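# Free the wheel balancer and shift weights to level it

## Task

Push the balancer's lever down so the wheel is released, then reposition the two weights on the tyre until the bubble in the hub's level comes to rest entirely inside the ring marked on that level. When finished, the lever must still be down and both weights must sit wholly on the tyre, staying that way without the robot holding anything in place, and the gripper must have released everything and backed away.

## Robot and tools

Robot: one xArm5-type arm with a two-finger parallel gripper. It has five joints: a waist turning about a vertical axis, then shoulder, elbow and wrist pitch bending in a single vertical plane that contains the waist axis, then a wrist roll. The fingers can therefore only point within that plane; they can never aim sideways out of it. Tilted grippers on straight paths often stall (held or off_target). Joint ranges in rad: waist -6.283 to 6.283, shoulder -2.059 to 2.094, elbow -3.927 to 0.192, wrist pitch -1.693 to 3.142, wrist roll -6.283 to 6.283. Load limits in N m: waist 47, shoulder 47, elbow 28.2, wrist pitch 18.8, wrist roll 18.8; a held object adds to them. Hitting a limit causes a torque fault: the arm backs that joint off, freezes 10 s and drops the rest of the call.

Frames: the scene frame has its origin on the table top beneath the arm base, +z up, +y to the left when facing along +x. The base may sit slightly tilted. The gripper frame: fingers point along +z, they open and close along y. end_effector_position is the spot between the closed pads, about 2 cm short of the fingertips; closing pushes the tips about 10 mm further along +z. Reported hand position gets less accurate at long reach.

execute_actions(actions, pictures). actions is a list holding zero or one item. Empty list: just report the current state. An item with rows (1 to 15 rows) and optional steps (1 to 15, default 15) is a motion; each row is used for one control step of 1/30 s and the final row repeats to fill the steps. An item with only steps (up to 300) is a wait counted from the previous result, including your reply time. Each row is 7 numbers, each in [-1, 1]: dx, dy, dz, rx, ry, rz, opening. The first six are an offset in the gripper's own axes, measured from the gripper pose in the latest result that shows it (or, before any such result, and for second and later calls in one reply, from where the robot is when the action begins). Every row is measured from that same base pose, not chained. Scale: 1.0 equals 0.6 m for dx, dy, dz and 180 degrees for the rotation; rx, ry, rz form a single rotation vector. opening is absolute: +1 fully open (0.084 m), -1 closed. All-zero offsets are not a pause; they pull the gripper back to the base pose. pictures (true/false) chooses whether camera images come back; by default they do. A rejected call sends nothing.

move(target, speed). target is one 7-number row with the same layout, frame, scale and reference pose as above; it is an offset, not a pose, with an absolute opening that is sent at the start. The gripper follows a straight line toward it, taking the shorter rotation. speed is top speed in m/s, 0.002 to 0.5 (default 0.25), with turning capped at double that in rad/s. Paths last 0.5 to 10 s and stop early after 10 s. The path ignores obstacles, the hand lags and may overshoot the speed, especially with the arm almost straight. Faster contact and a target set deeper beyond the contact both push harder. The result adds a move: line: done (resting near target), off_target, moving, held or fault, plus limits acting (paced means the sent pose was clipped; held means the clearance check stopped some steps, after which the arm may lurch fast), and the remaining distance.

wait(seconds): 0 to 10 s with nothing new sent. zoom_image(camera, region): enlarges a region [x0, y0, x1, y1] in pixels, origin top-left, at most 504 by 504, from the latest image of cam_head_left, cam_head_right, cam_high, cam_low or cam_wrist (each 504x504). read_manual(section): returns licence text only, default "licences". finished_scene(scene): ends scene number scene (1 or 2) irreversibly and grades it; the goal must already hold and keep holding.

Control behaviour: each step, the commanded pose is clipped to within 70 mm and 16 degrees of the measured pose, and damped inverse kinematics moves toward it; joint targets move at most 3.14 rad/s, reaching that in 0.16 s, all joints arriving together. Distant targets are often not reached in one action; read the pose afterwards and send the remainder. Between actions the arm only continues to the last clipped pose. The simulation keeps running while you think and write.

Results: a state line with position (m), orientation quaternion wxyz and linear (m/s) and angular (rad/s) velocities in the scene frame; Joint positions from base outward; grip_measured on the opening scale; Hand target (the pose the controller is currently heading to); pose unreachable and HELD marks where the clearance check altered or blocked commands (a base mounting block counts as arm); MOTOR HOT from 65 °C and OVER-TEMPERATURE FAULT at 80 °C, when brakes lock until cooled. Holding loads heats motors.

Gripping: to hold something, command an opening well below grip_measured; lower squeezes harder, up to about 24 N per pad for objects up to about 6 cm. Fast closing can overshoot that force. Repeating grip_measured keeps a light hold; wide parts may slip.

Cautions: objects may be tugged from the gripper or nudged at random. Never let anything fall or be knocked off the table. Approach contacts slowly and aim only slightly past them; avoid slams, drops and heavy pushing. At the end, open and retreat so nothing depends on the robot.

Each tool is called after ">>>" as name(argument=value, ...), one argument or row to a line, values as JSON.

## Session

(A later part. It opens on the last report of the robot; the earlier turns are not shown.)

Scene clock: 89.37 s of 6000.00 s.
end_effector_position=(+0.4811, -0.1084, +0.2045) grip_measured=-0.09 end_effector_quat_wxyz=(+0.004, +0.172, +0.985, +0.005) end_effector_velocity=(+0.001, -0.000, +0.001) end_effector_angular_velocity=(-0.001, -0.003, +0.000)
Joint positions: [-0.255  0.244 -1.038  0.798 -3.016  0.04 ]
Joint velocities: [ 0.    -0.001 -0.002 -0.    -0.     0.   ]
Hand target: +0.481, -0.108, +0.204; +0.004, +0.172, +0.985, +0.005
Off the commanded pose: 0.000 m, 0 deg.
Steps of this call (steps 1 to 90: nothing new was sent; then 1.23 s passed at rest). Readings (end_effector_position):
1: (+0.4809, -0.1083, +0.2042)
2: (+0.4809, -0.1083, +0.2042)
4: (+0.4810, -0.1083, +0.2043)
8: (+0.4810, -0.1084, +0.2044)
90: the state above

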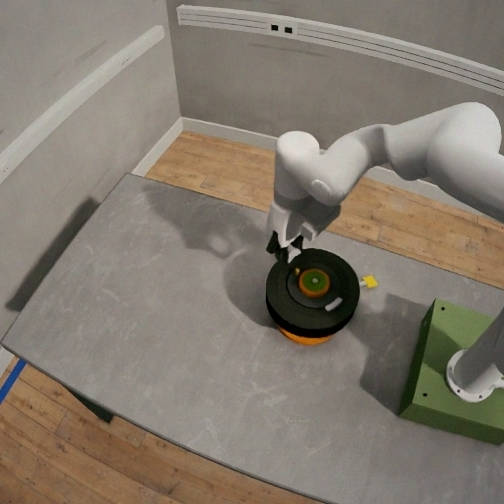

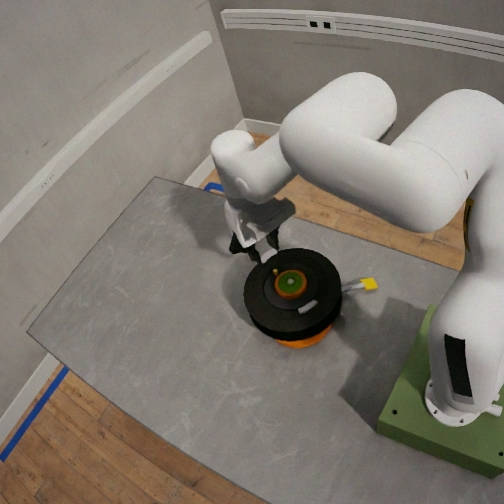

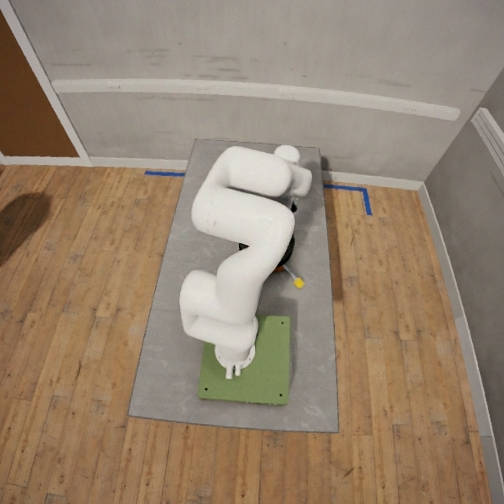

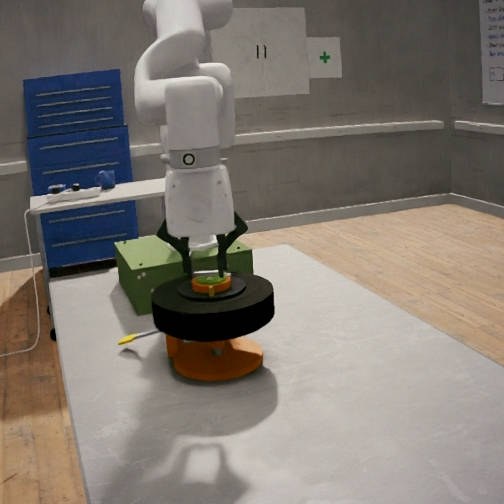

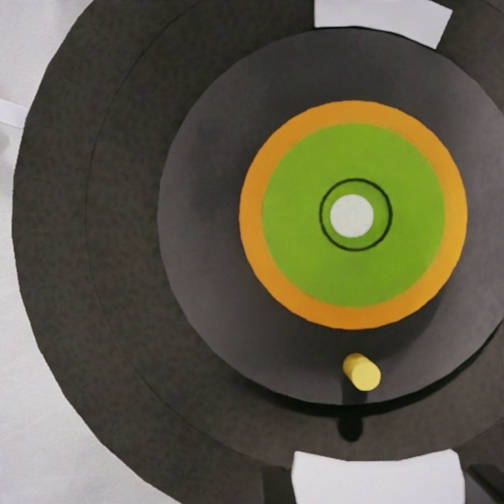

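>>> move(
  target=[0.1936, -0.1055, 0, 0, 0, 0.6772, -0.3],
  speed=0.35,
)

Scene clock: 107.93 s of 6000.00 s.
end_effector_position=(+0.3505, -0.1289, +0.2030) grip_measured=-0.09 end_effector_quat_wxyz=(-0.002, +0.944, +0.329, +0.006) end_effector_velocity=(-0.000, -0.000, +0.000) end_effector_angular_velocity=(-0.000, -0.001, -0.005)
Joint positions: [-0.385 -0.124 -0.583  0.711 -1.019  0.04 ]
Joint velocities: [-0.    -0.002  0.001 -0.     0.005  0.   ]
Hand target: +0.350, -0.129, +0.203; -0.002, +0.945, +0.328, +0.006
Off the commanded pose: 0.000 m, 0 deg.
After step 90, 12.07 s passed at rest.
move: done

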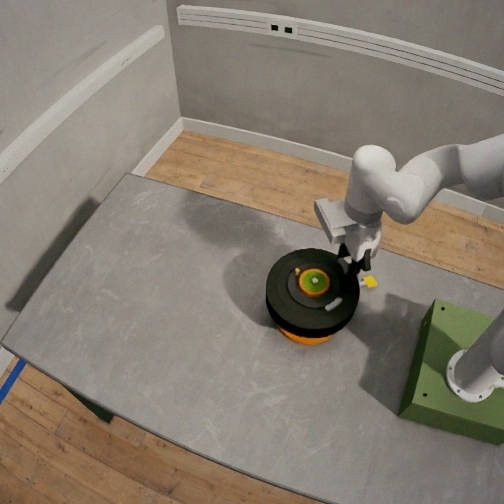

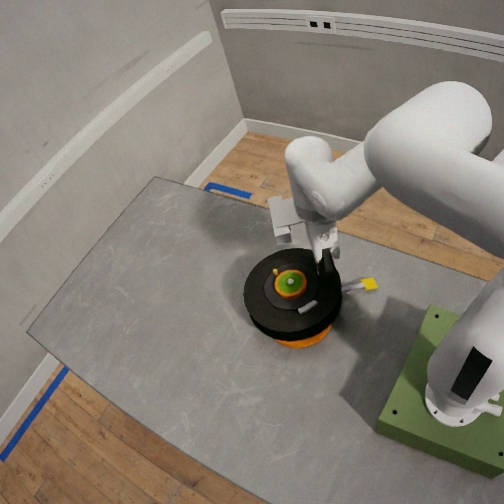

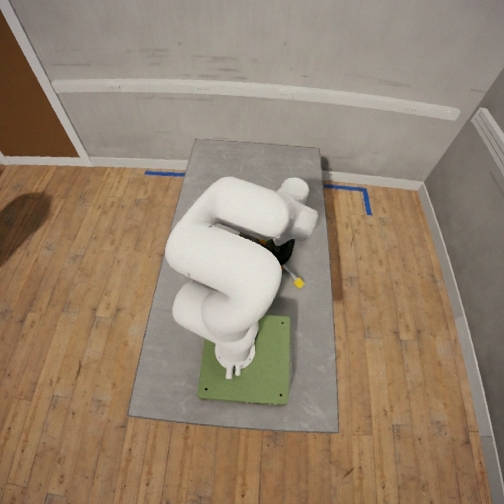

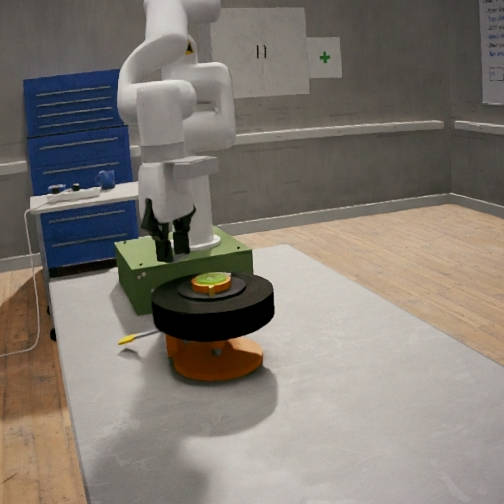

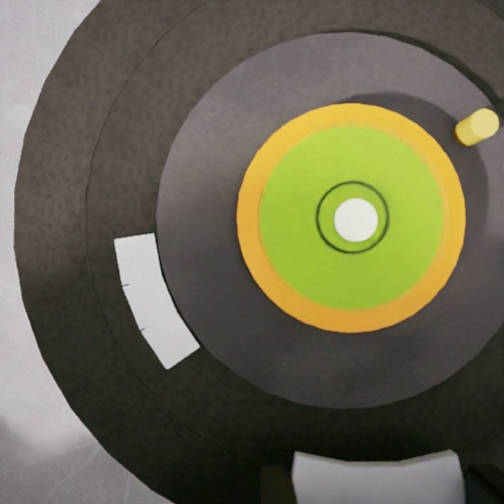

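>>> move(
  target=[-0.0025, 0, 0.0765, 0, 0, 0, -0.3],
  speed=0.04,
)

Scene clock: 113.70 s of 6000.00 s.
end_effector_position=(+0.3499, -0.1295, +0.1572) grip_measured=-0.09 end_effector_quat_wxyz=(-0.002, +0.944, +0.329, +0.006) end_effector_velocity=(+0.001, -0.000, +0.000) end_effector_angular_velocity=(-0.001, -0.003, +0.000)
Joint positions: [-0.388 -0.001 -0.55   0.554 -1.022  0.04 ]
Joint velocities: [ 0.     0.002 -0.002 -0.003  0.     0.   ]
Hand target: +0.350, -0.129, +0.157; -0.002, +0.944, +0.329, +0.006
Off the commanded pose: 0.000 m, 0 deg.
After step 90, 1.33 s passed at rest.
move: done

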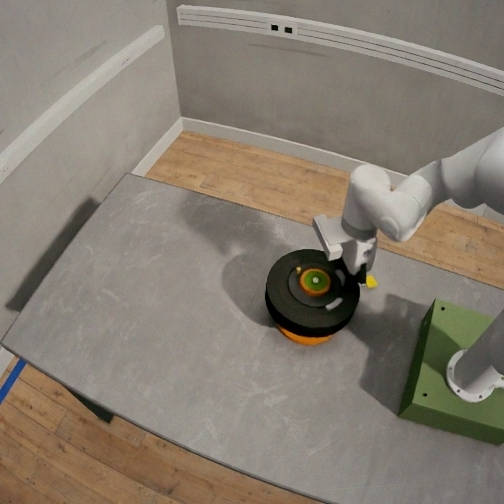

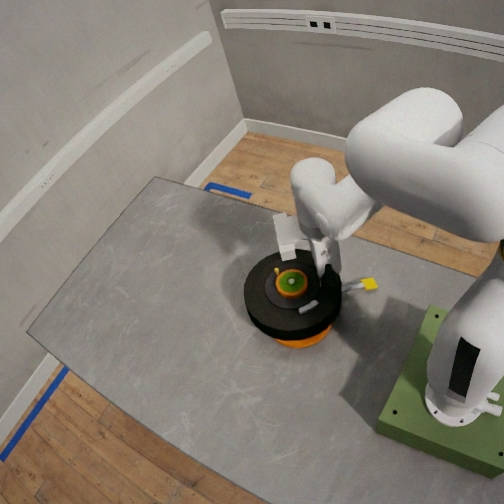

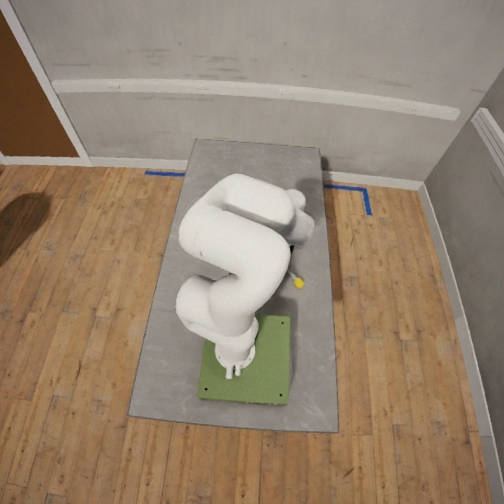

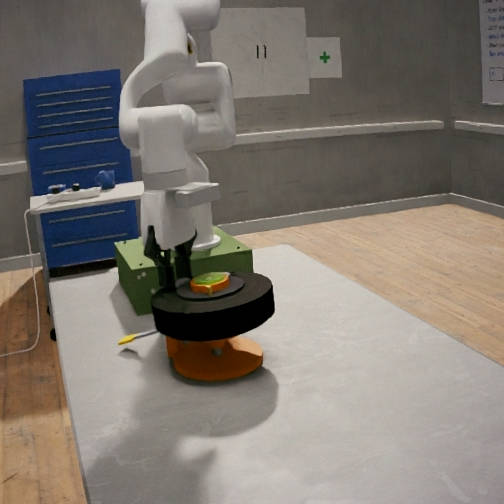

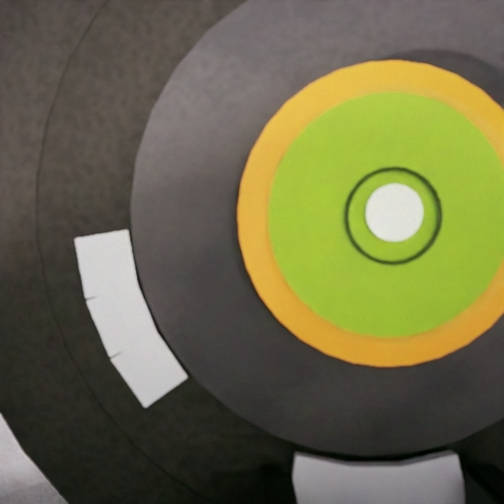

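>>> zoom_image(
  camera="cam_wrist",
  region=[250, 400, 504, 504],
)

Region (250, 400, 504, 504) of cam_wrist's 504x504 image, scaled by 1.984, with more detail than that image has; it fills the top 206 rows of this view, and the rest is white.

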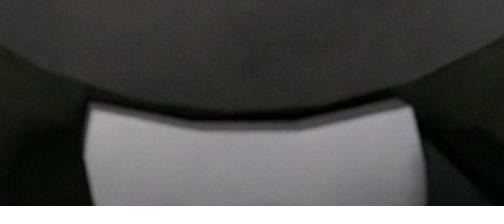

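>>> execute_actions(
  actions=[
    {"rows": [[-0.001,0,0.001,0,0,0,-0.2],[-0.001,0,0.002,0,0,0,-0.15],[-0.001,0,0.002,0,0,0,-0.1],[-0.001,0,0.002,0,0,0,-0.05],[-0.001,0,0.002,0,0,0,0.0],[-0.001,0,0.002,0,0,0,0.05],[-0.001,0,0.002,0,0,0,0.1],[-0.001,0,0.002,0,0,0,0.15],[-0.001,0,0.002,0,0,0,0.2],[-0.001,0,0.002,0,0,0,0.25],[-0.001,0,0.0,0,0,0,0.3],[-0.001,0,-0.004,0,0,0,0.36],[-0.001,0,-0.01,0,0,0,0.4],[-0.001,0,-0.02,0,0,0,0.4],[-0.001,0,-0.03,0,0,0,0.4]], "steps": 15},
  ],
)

Scene clock: 123.20 s of 6000.00 s.
end_effector_position=(+0.3488, -0.1297, +0.1615) grip_measured=+0.39 end_effector_quat_wxyz=(-0.003, +0.944, +0.329, +0.005) end_effector_velocity=(-0.001, -0.001, +0.097) end_effector_angular_velocity=(+0.001, +0.003, +0.000)
Joint positions: [-0.389 -0.015 -0.55   0.571 -1.024  0.06 ]
Joint velocities: [-0.    -0.286 -0.046  0.336 -0.     0.007]
Hand target: +0.349, -0.130, +0.174; -0.002, +0.944, +0.329, +0.006
Off the commanded pose: 0.014 m, 0 deg.
Steps of this call (steps 1 to 90: nothing new was sent; then 6.00 s passed at rest; steps 91 to 105: all 15 steps of this action). Readings (end_effector_position):
91: (+0.3498, -0.1295, +0.1570)
92: (+0.3498, -0.1296, +0.1569)
94: (+0.3496, -0.1298, +0.1564)
98: (+0.3494, -0.1298, +0.1560)
105: the state above

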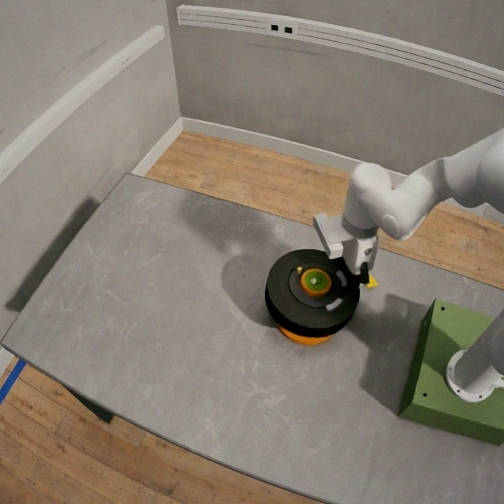

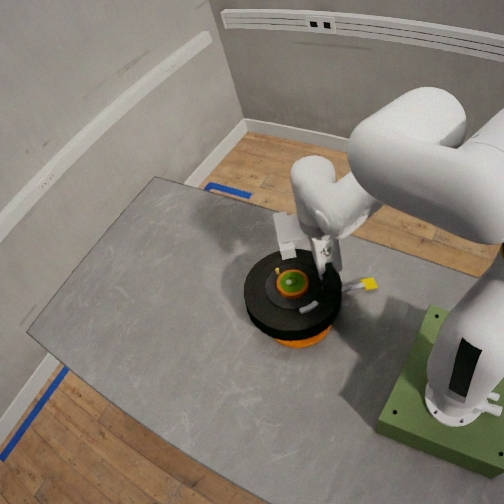

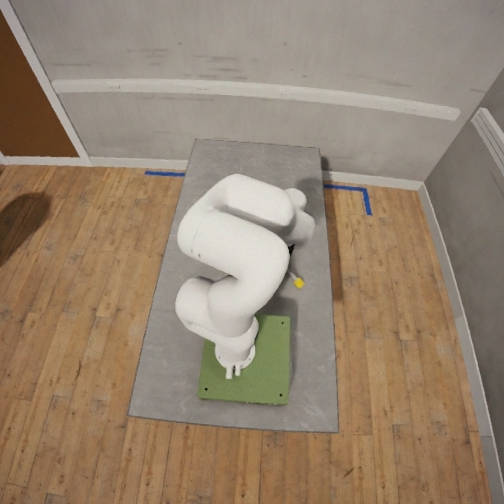

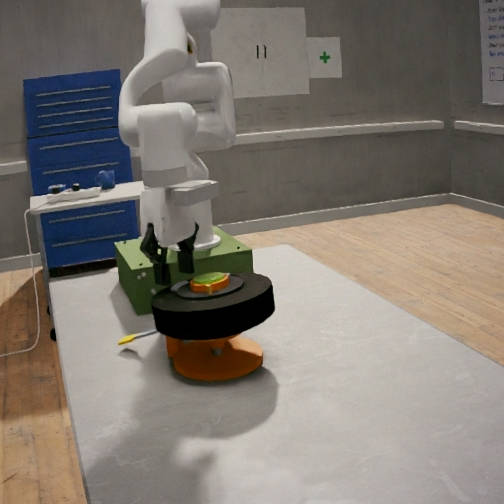

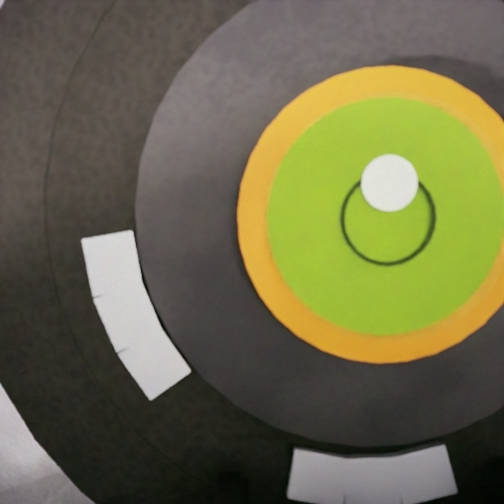

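>>> move(
  target=[0.0781, -0.115, -0.064, 0, 0, 0.374, 0.4],
  speed=0.3,
)

Scene clock: 128.87 s of 6000.00 s.
end_effector_position=(+0.3422, -0.0468, +0.2005) grip_measured=+0.39 end_effector_quat_wxyz=(-0.005, +0.968, -0.250, +0.003) end_effector_velocity=(+0.000, +0.000, +0.000) end_effector_angular_velocity=(-0.000, -0.002, -0.006)
Joint positions: [-0.169 -0.21  -0.485  0.701  0.371  0.061]
Joint velocities: [ 0.001 -0.001 -0.    -0.001  0.007 -0.   ]
Hand target: +0.342, -0.047, +0.201; -0.005, +0.968, -0.250, +0.003
Off the commanded pose: 0.000 m, 0 deg.
After step 90, 0.27 s passed at rest.
move: done

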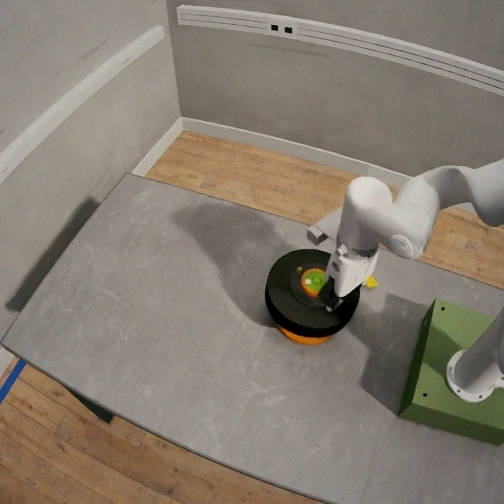

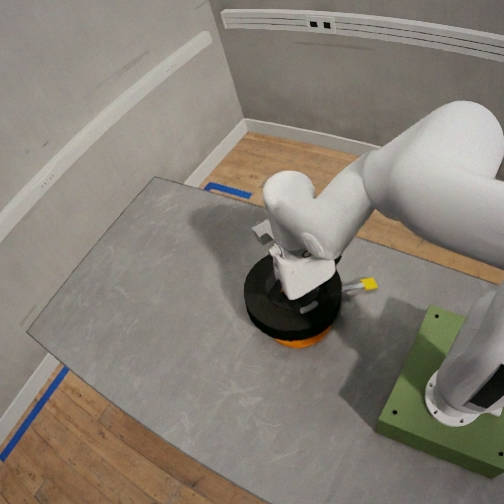

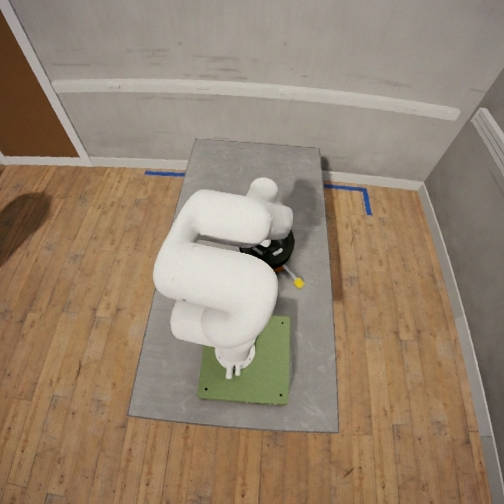

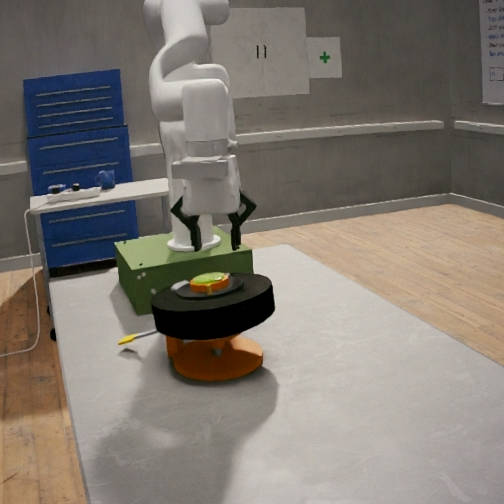

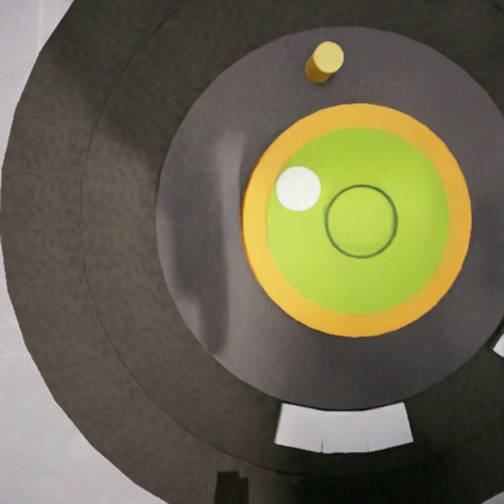

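>>> move(
  target=[0, -0.0008, 0.079, 0, 0, 0, 0.4],
  speed=0.04,
)

Scene clock: 134.60 s of 6000.00 s.
end_effector_position=(+0.3429, -0.0461, +0.1532) grip_measured=+0.39 end_effector_quat_wxyz=(-0.005, +0.968, -0.250, +0.003) end_effector_velocity=(+0.001, -0.000, +0.000) end_effector_angular_velocity=(-0.001, -0.004, +0.000)
Joint positions: [-0.168 -0.067 -0.453  0.526  0.373  0.061]
Joint velocities: [ 0.     0.002 -0.002 -0.004  0.     0.   ]
Hand target: +0.343, -0.046, +0.153; -0.005, +0.968, -0.250, +0.003
Off the commanded pose: 0.000 m, 0 deg.
After step 90, 1.23 s passed at rest.
move: done

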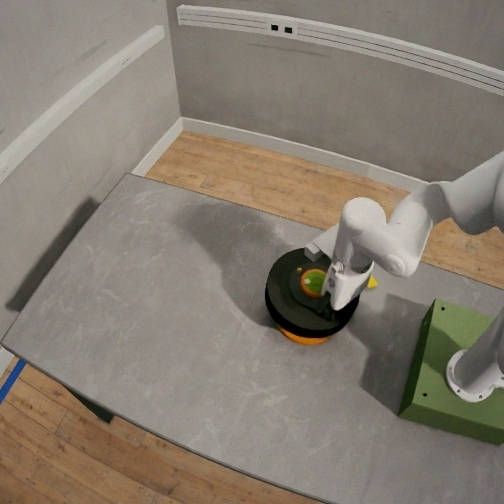

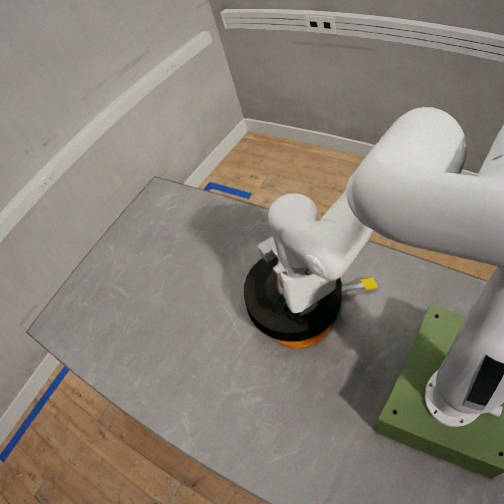

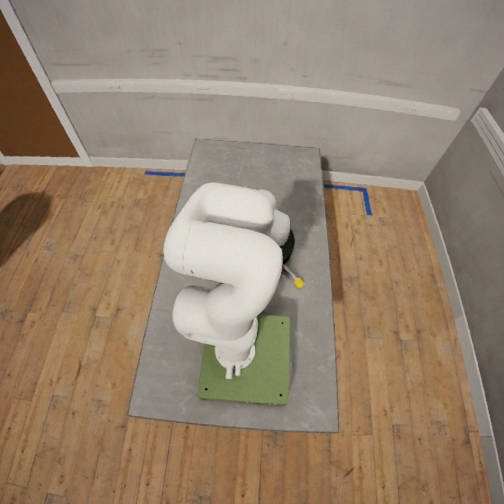

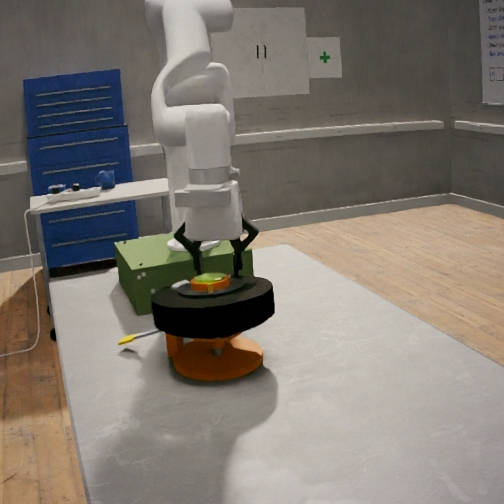

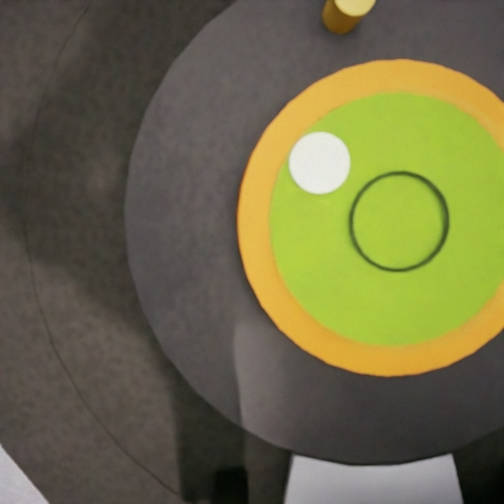

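>>> execute_actions(
  actions=[
    {"rows": [[0,0,0.001,0,0,0,0.4],[0,0,0.0015,0,0,0,0.36],[0,0,0.002,0,0,0,0.32],[0,0,0.002,0,0,0,0.28],[0,0,0.002,0,0,0,0.24],[0,0,0.002,0,0,0,0.2],[0,0,0.002,0,0,0,0.15],[0,0,0.002,0,0,0,0.1],[0,0,0.002,0,0,0,0.05],[0,0,0.002,0,0,0,0.0],[0,0,0.002,0,0,0,-0.05],[0,0,0.002,0,0,0,-0.1],[0,0,0.002,0,0,0,-0.15],[0,0,0.002,0,0,0,-0.2],[0,0,0.002,0,0,0,-0.3]], "steps": 15},
  ],
)

Scene clock: 138.60 s of 6000.00 s.
end_effector_position=(+0.3430, -0.0461, +0.1522) grip_measured=-0.10 end_effector_quat_wxyz=(-0.005, +0.968, -0.250, +0.003) end_effector_velocity=(-0.000, +0.000, -0.000) end_effector_angular_velocity=(+0.000, +0.001, +0.000)
Joint positions: [-0.168 -0.063 -0.453  0.521  0.373  0.04 ]
Joint velocities: [ 0.    -0.     0.     0.001 -0.    -0.   ]
Hand target: +0.343, -0.046, +0.152; -0.005, +0.968, -0.250, +0.003
Off the commanded pose: 0.000 m, 0 deg.
Steps of this call (steps 1 to 90: nothing new was sent; then 0.50 s passed at rest; steps 91 to 105: all 15 steps of this action). Readings (end_effector_position):
91: (+0.3429, -0.0461, +0.1531)
92: (+0.3429, -0.0461, +0.1530)
94: (+0.3430, -0.0461, +0.1526)
98: (+0.3429, -0.0460, +0.1520)
105: the state above

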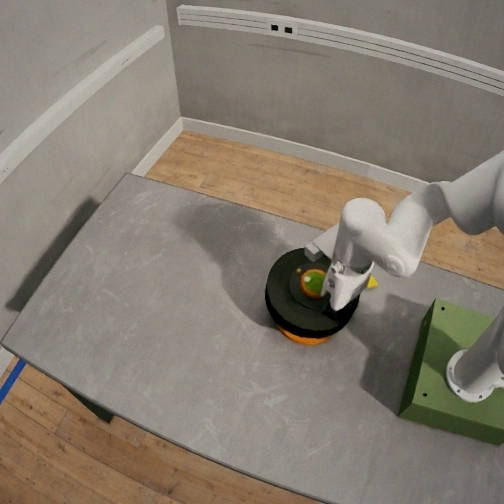

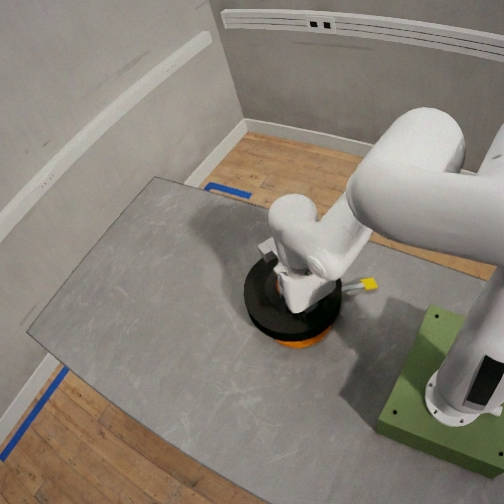

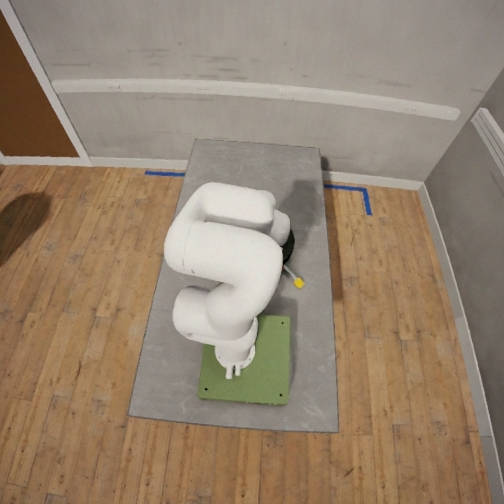

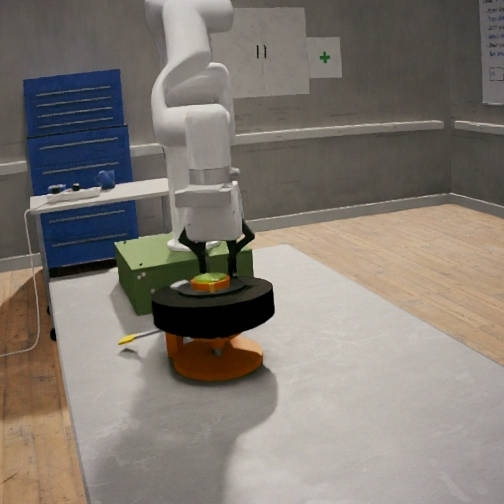

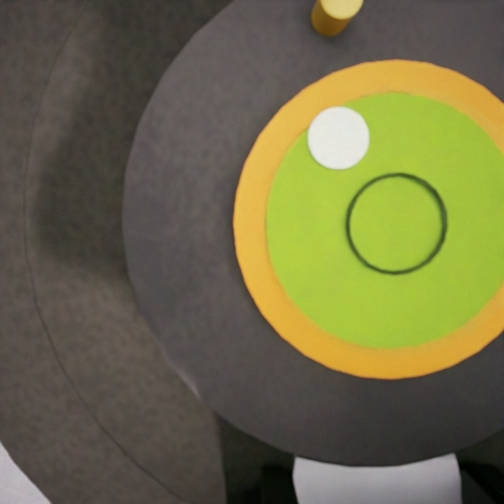

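Held (−0.10). Lift.

>>> move(
  target=[0, 0, -0.08, 0, 0, 0, -0.3],
  speed=0.05,
)

Scene clock: 141.93 s of 6000.00 s.
end_effector_position=(+0.3424, -0.0464, +0.2000) grip_measured=-0.32 end_effector_quat_wxyz=(-0.005, +0.968, -0.250, +0.003) end_effector_velocity=(-0.000, +0.000, +0.001) end_effector_angular_velocity=(+0.000, +0.002, +0.000)
Joint positions: [-0.168 -0.208 -0.485  0.699  0.373  0.03 ]
Joint velocities: [ 0.    -0.002 -0.001  0.005  0.     0.   ]
Hand target: +0.343, -0.046, +0.200; -0.005, +0.968, -0.250, +0.003
Off the commanded pose: 0.000 m, 0 deg.
move: done

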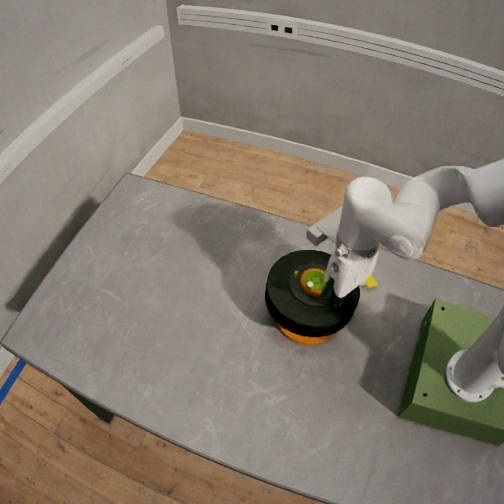

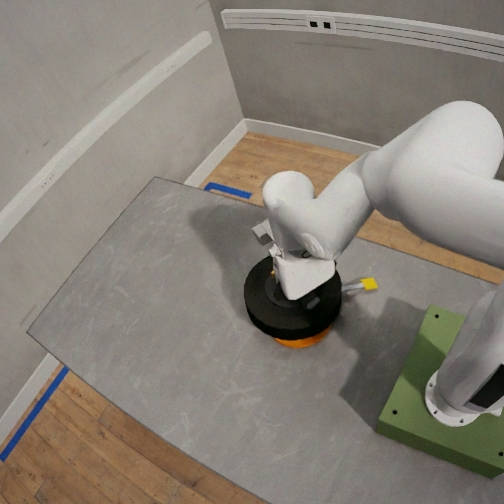

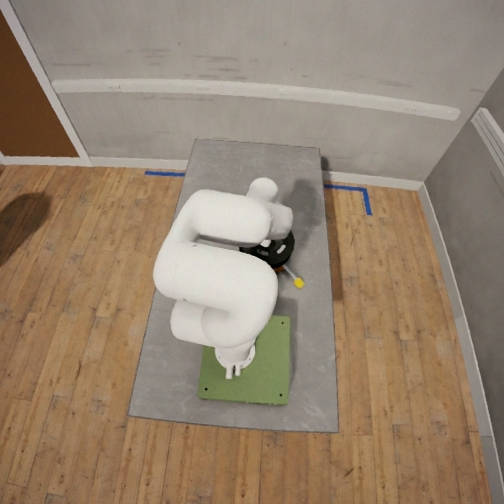

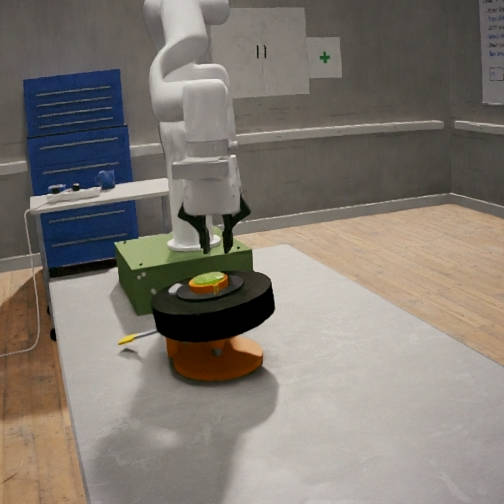

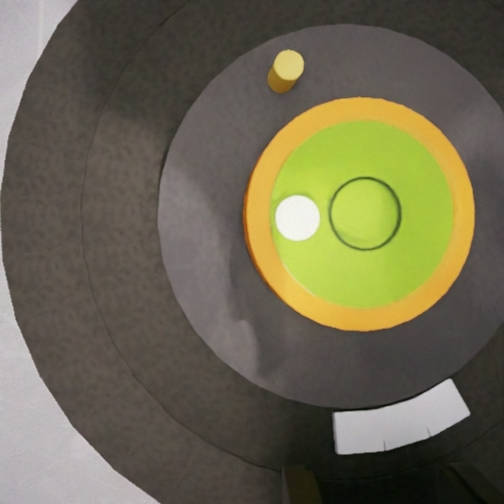

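>>> move(
  target=[0, 0, -0.05, 0, 0, 0, 0.4],
  speed=0.03,
)

Scene clock: 144.90 s of 6000.00 s.
end_effector_position=(+0.3421, -0.0466, +0.2299) grip_measured=+0.39 end_effector_quat_wxyz=(-0.005, +0.968, -0.250, +0.003) end_effector_velocity=(-0.001, +0.000, +0.000) end_effector_angular_velocity=(+0.001, +0.004, -0.000)
Joint positions: [-0.168 -0.282 -0.519  0.807  0.373  0.061]
Joint velocities: [-0.    -0.001 -0.001  0.006  0.    -0.   ]
Hand target: +0.342, -0.047, +0.230; -0.005, +0.968, -0.250, +0.003
Off the commanded pose: 0.000 m, 0 deg.
move: done

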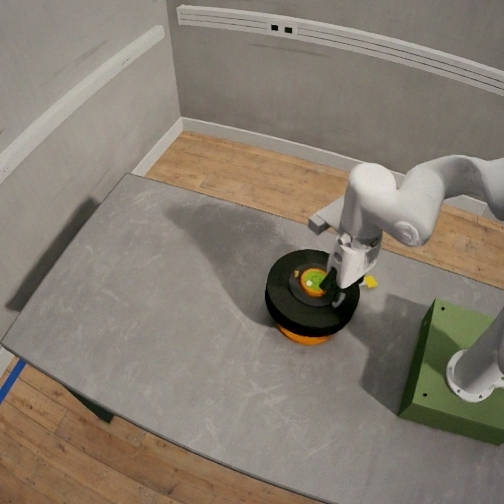

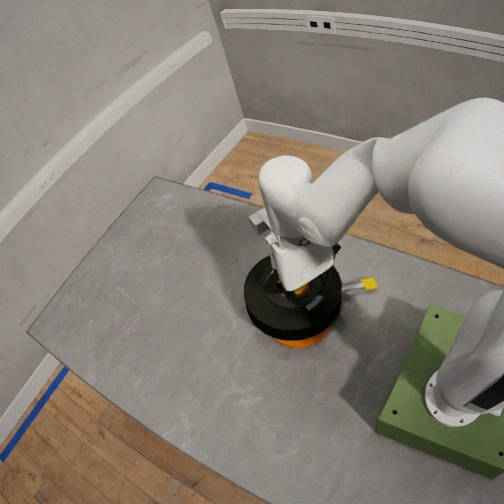

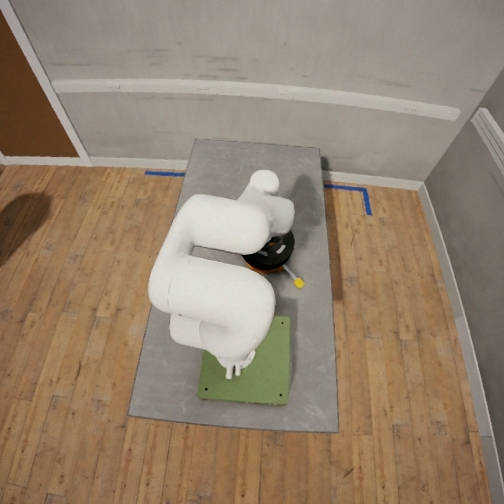

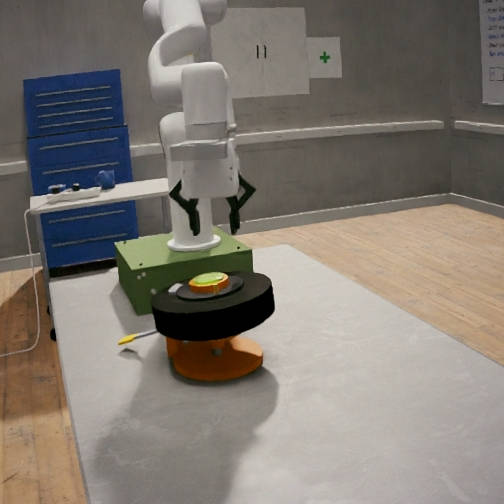

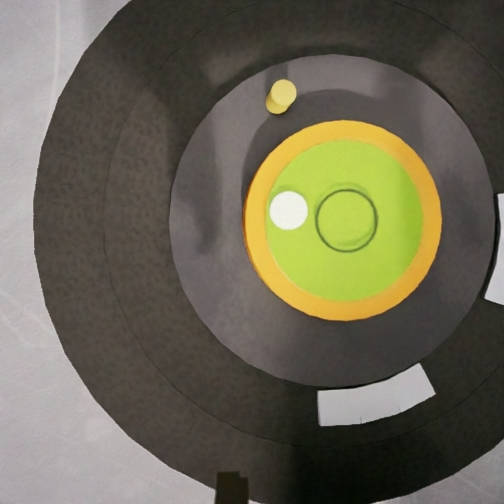

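>>> move(
  target=[0.0103, 0.0297, 0.07, 0, 0, -0.088, 0.4],
  speed=0.1,
)

Scene clock: 154.67 s of 6000.00 s.
end_effector_position=(+0.3394, -0.0649, +0.1878) grip_measured=+0.39 end_effector_quat_wxyz=(-0.004, +0.993, -0.114, +0.003) end_effector_velocity=(+0.000, -0.000, -0.000) end_effector_angular_velocity=(-0.000, -0.002, +0.004)
Joint positions: [-0.222 -0.175 -0.474  0.655  0.042  0.061]
Joint velocities: [-0.001  0.001 -0.    -0.003 -0.005 -0.   ]
Hand target: +0.339, -0.065, +0.188; -0.004, +0.993, -0.114, +0.003
Off the commanded pose: 0.000 m, 0 deg.
After step 90, 5.07 s passed at rest.
move: done

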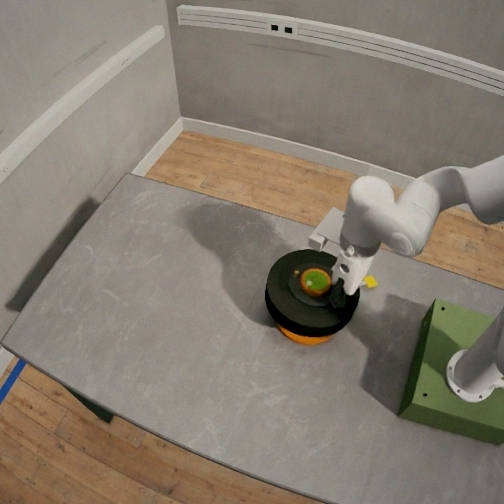

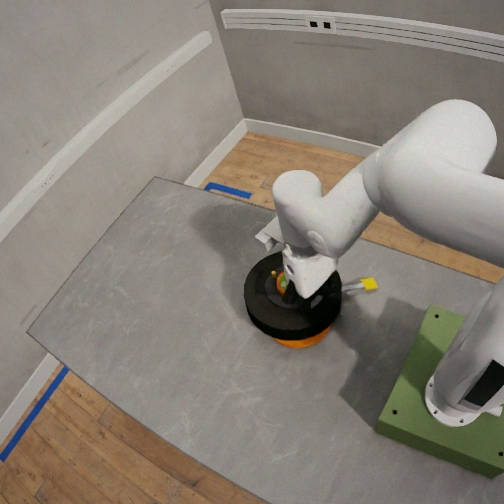

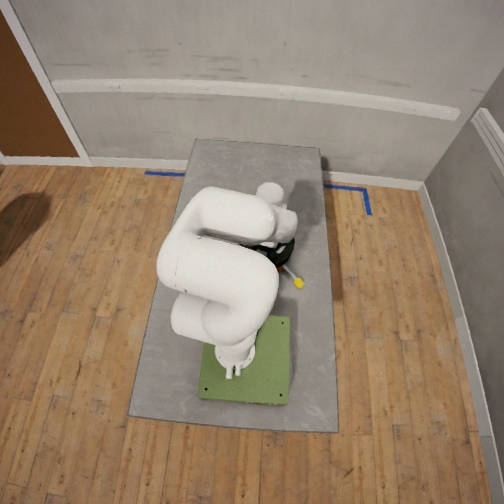

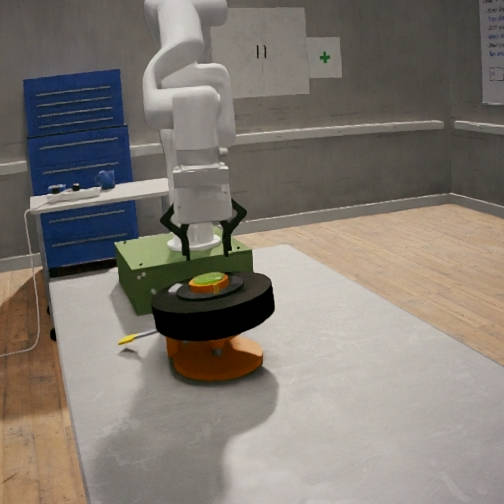

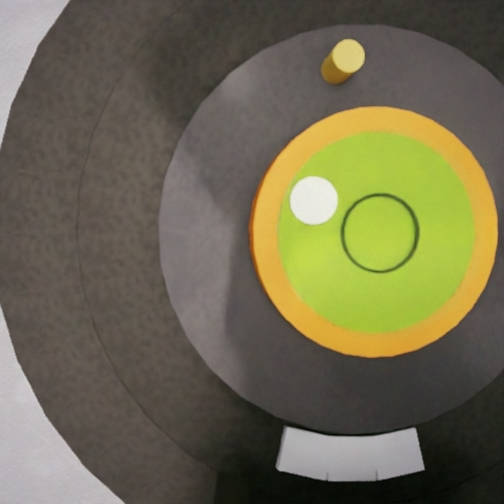

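>>> move(
  target=[-0.0015, -0.0015, 0.0605, 0, 0, 0, 0.4],
  speed=0.03,
)

Scene clock: 161.67 s of 6000.00 s.
end_effector_position=(+0.3391, -0.0636, +0.1516) grip_measured=+0.39 end_effector_quat_wxyz=(-0.004, +0.993, -0.114, +0.004) end_effector_velocity=(+0.001, +0.000, -0.000) end_effector_angular_velocity=(-0.000, -0.002, +0.000)
Joint positions: [-0.219 -0.065 -0.449  0.519  0.045  0.061]
Joint velocities: [ 0.     0.     0.    -0.003  0.    -0.   ]
Hand target: +0.339, -0.064, +0.151; -0.004, +0.993, -0.114, +0.003
Off the commanded pose: 0.000 m, 0 deg.
After step 90, 2.50 s passed at rest.
move: done

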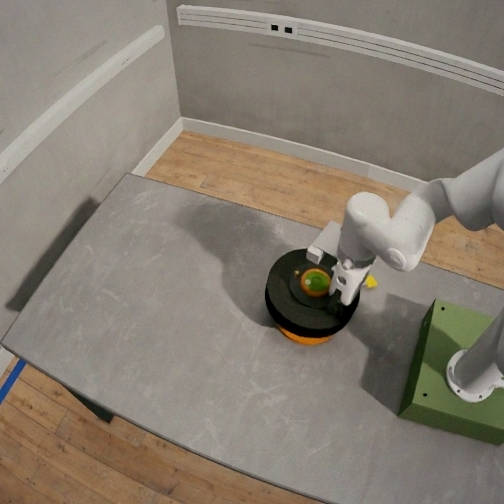

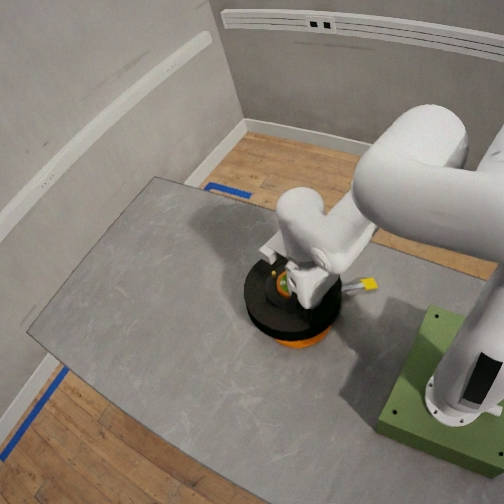

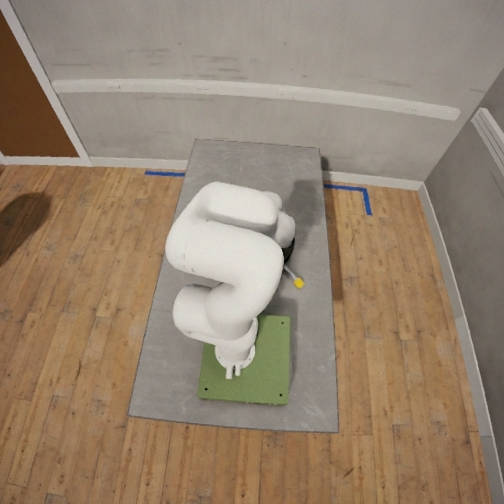

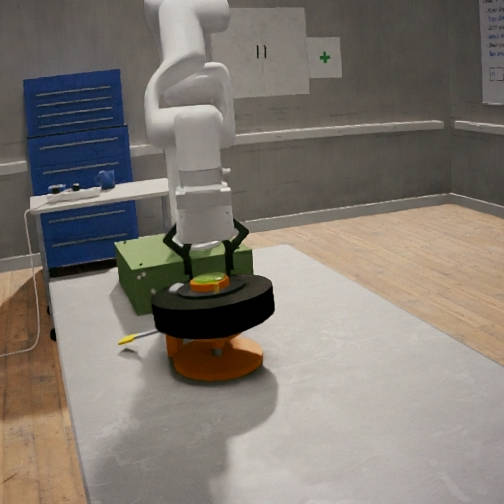

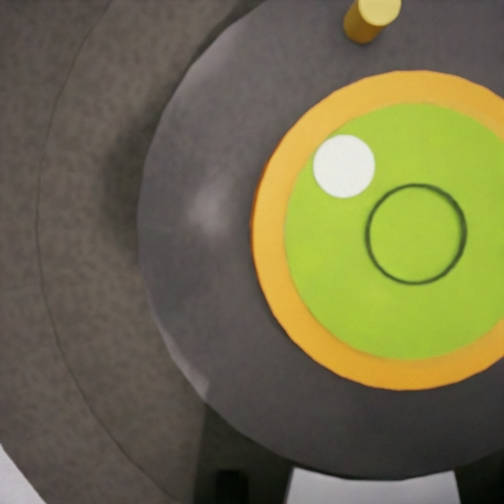

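>>> move(
  target=[0, 0, 0.0035, 0, 0, 0, 0.4],
  speed=0.005,
)

Scene clock: 165.80 s of 6000.00 s.
end_effector_position=(+0.3391, -0.0636, +0.1495) grip_measured=+0.39 end_effector_quat_wxyz=(-0.004, +0.993, -0.114, +0.004) end_effector_velocity=(+0.000, -0.000, +0.000) end_effector_angular_velocity=(-0.000, -0.001, +0.000)
Joint positions: [-0.219 -0.058 -0.449  0.512  0.045  0.061]
Joint velocities: [ 0.     0.001 -0.001 -0.001 -0.    -0.   ]
Hand target: +0.339, -0.064, +0.149; -0.004, +0.993, -0.114, +0.004
Off the commanded pose: 0.000 m, 0 deg.
After step 90, 0.43 s passed at rest.
move: done

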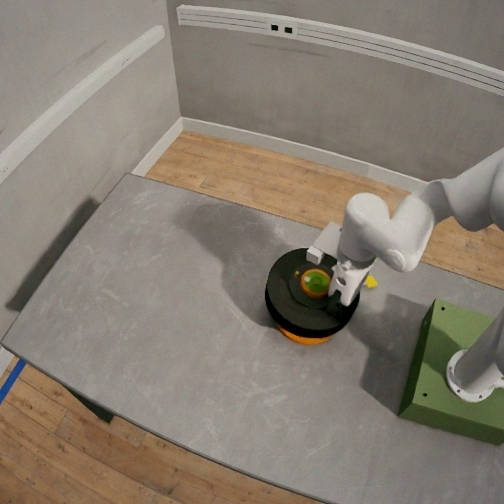

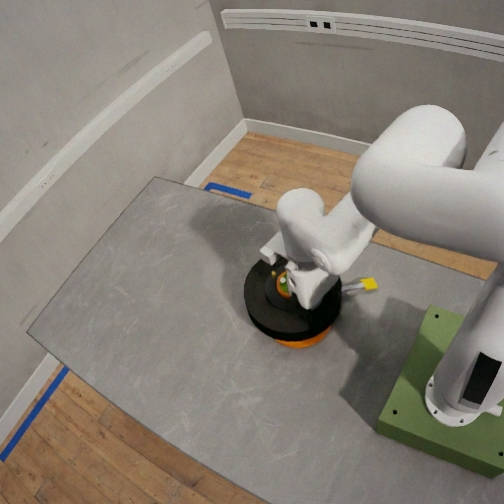

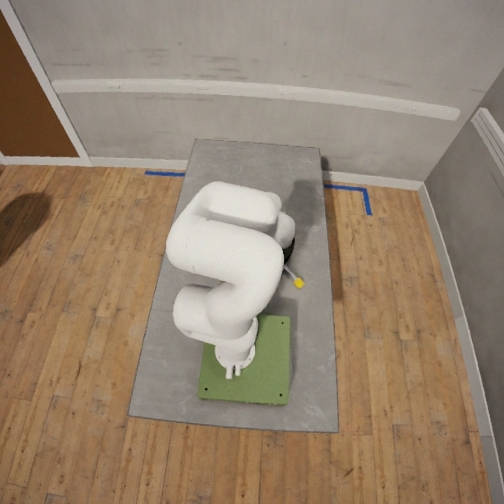

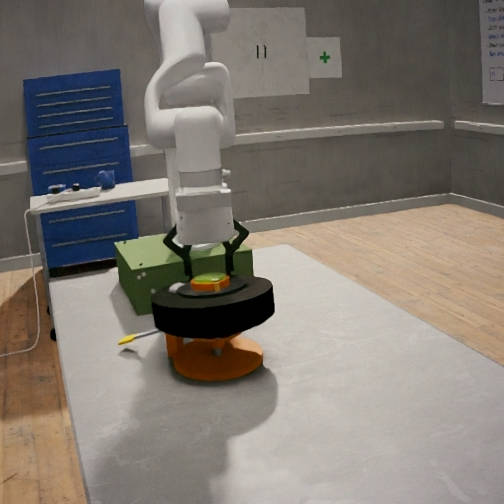

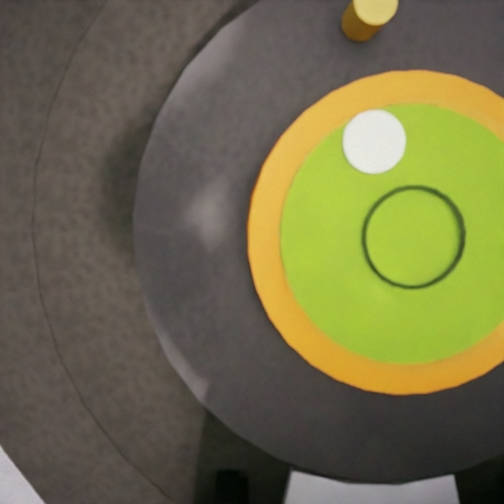

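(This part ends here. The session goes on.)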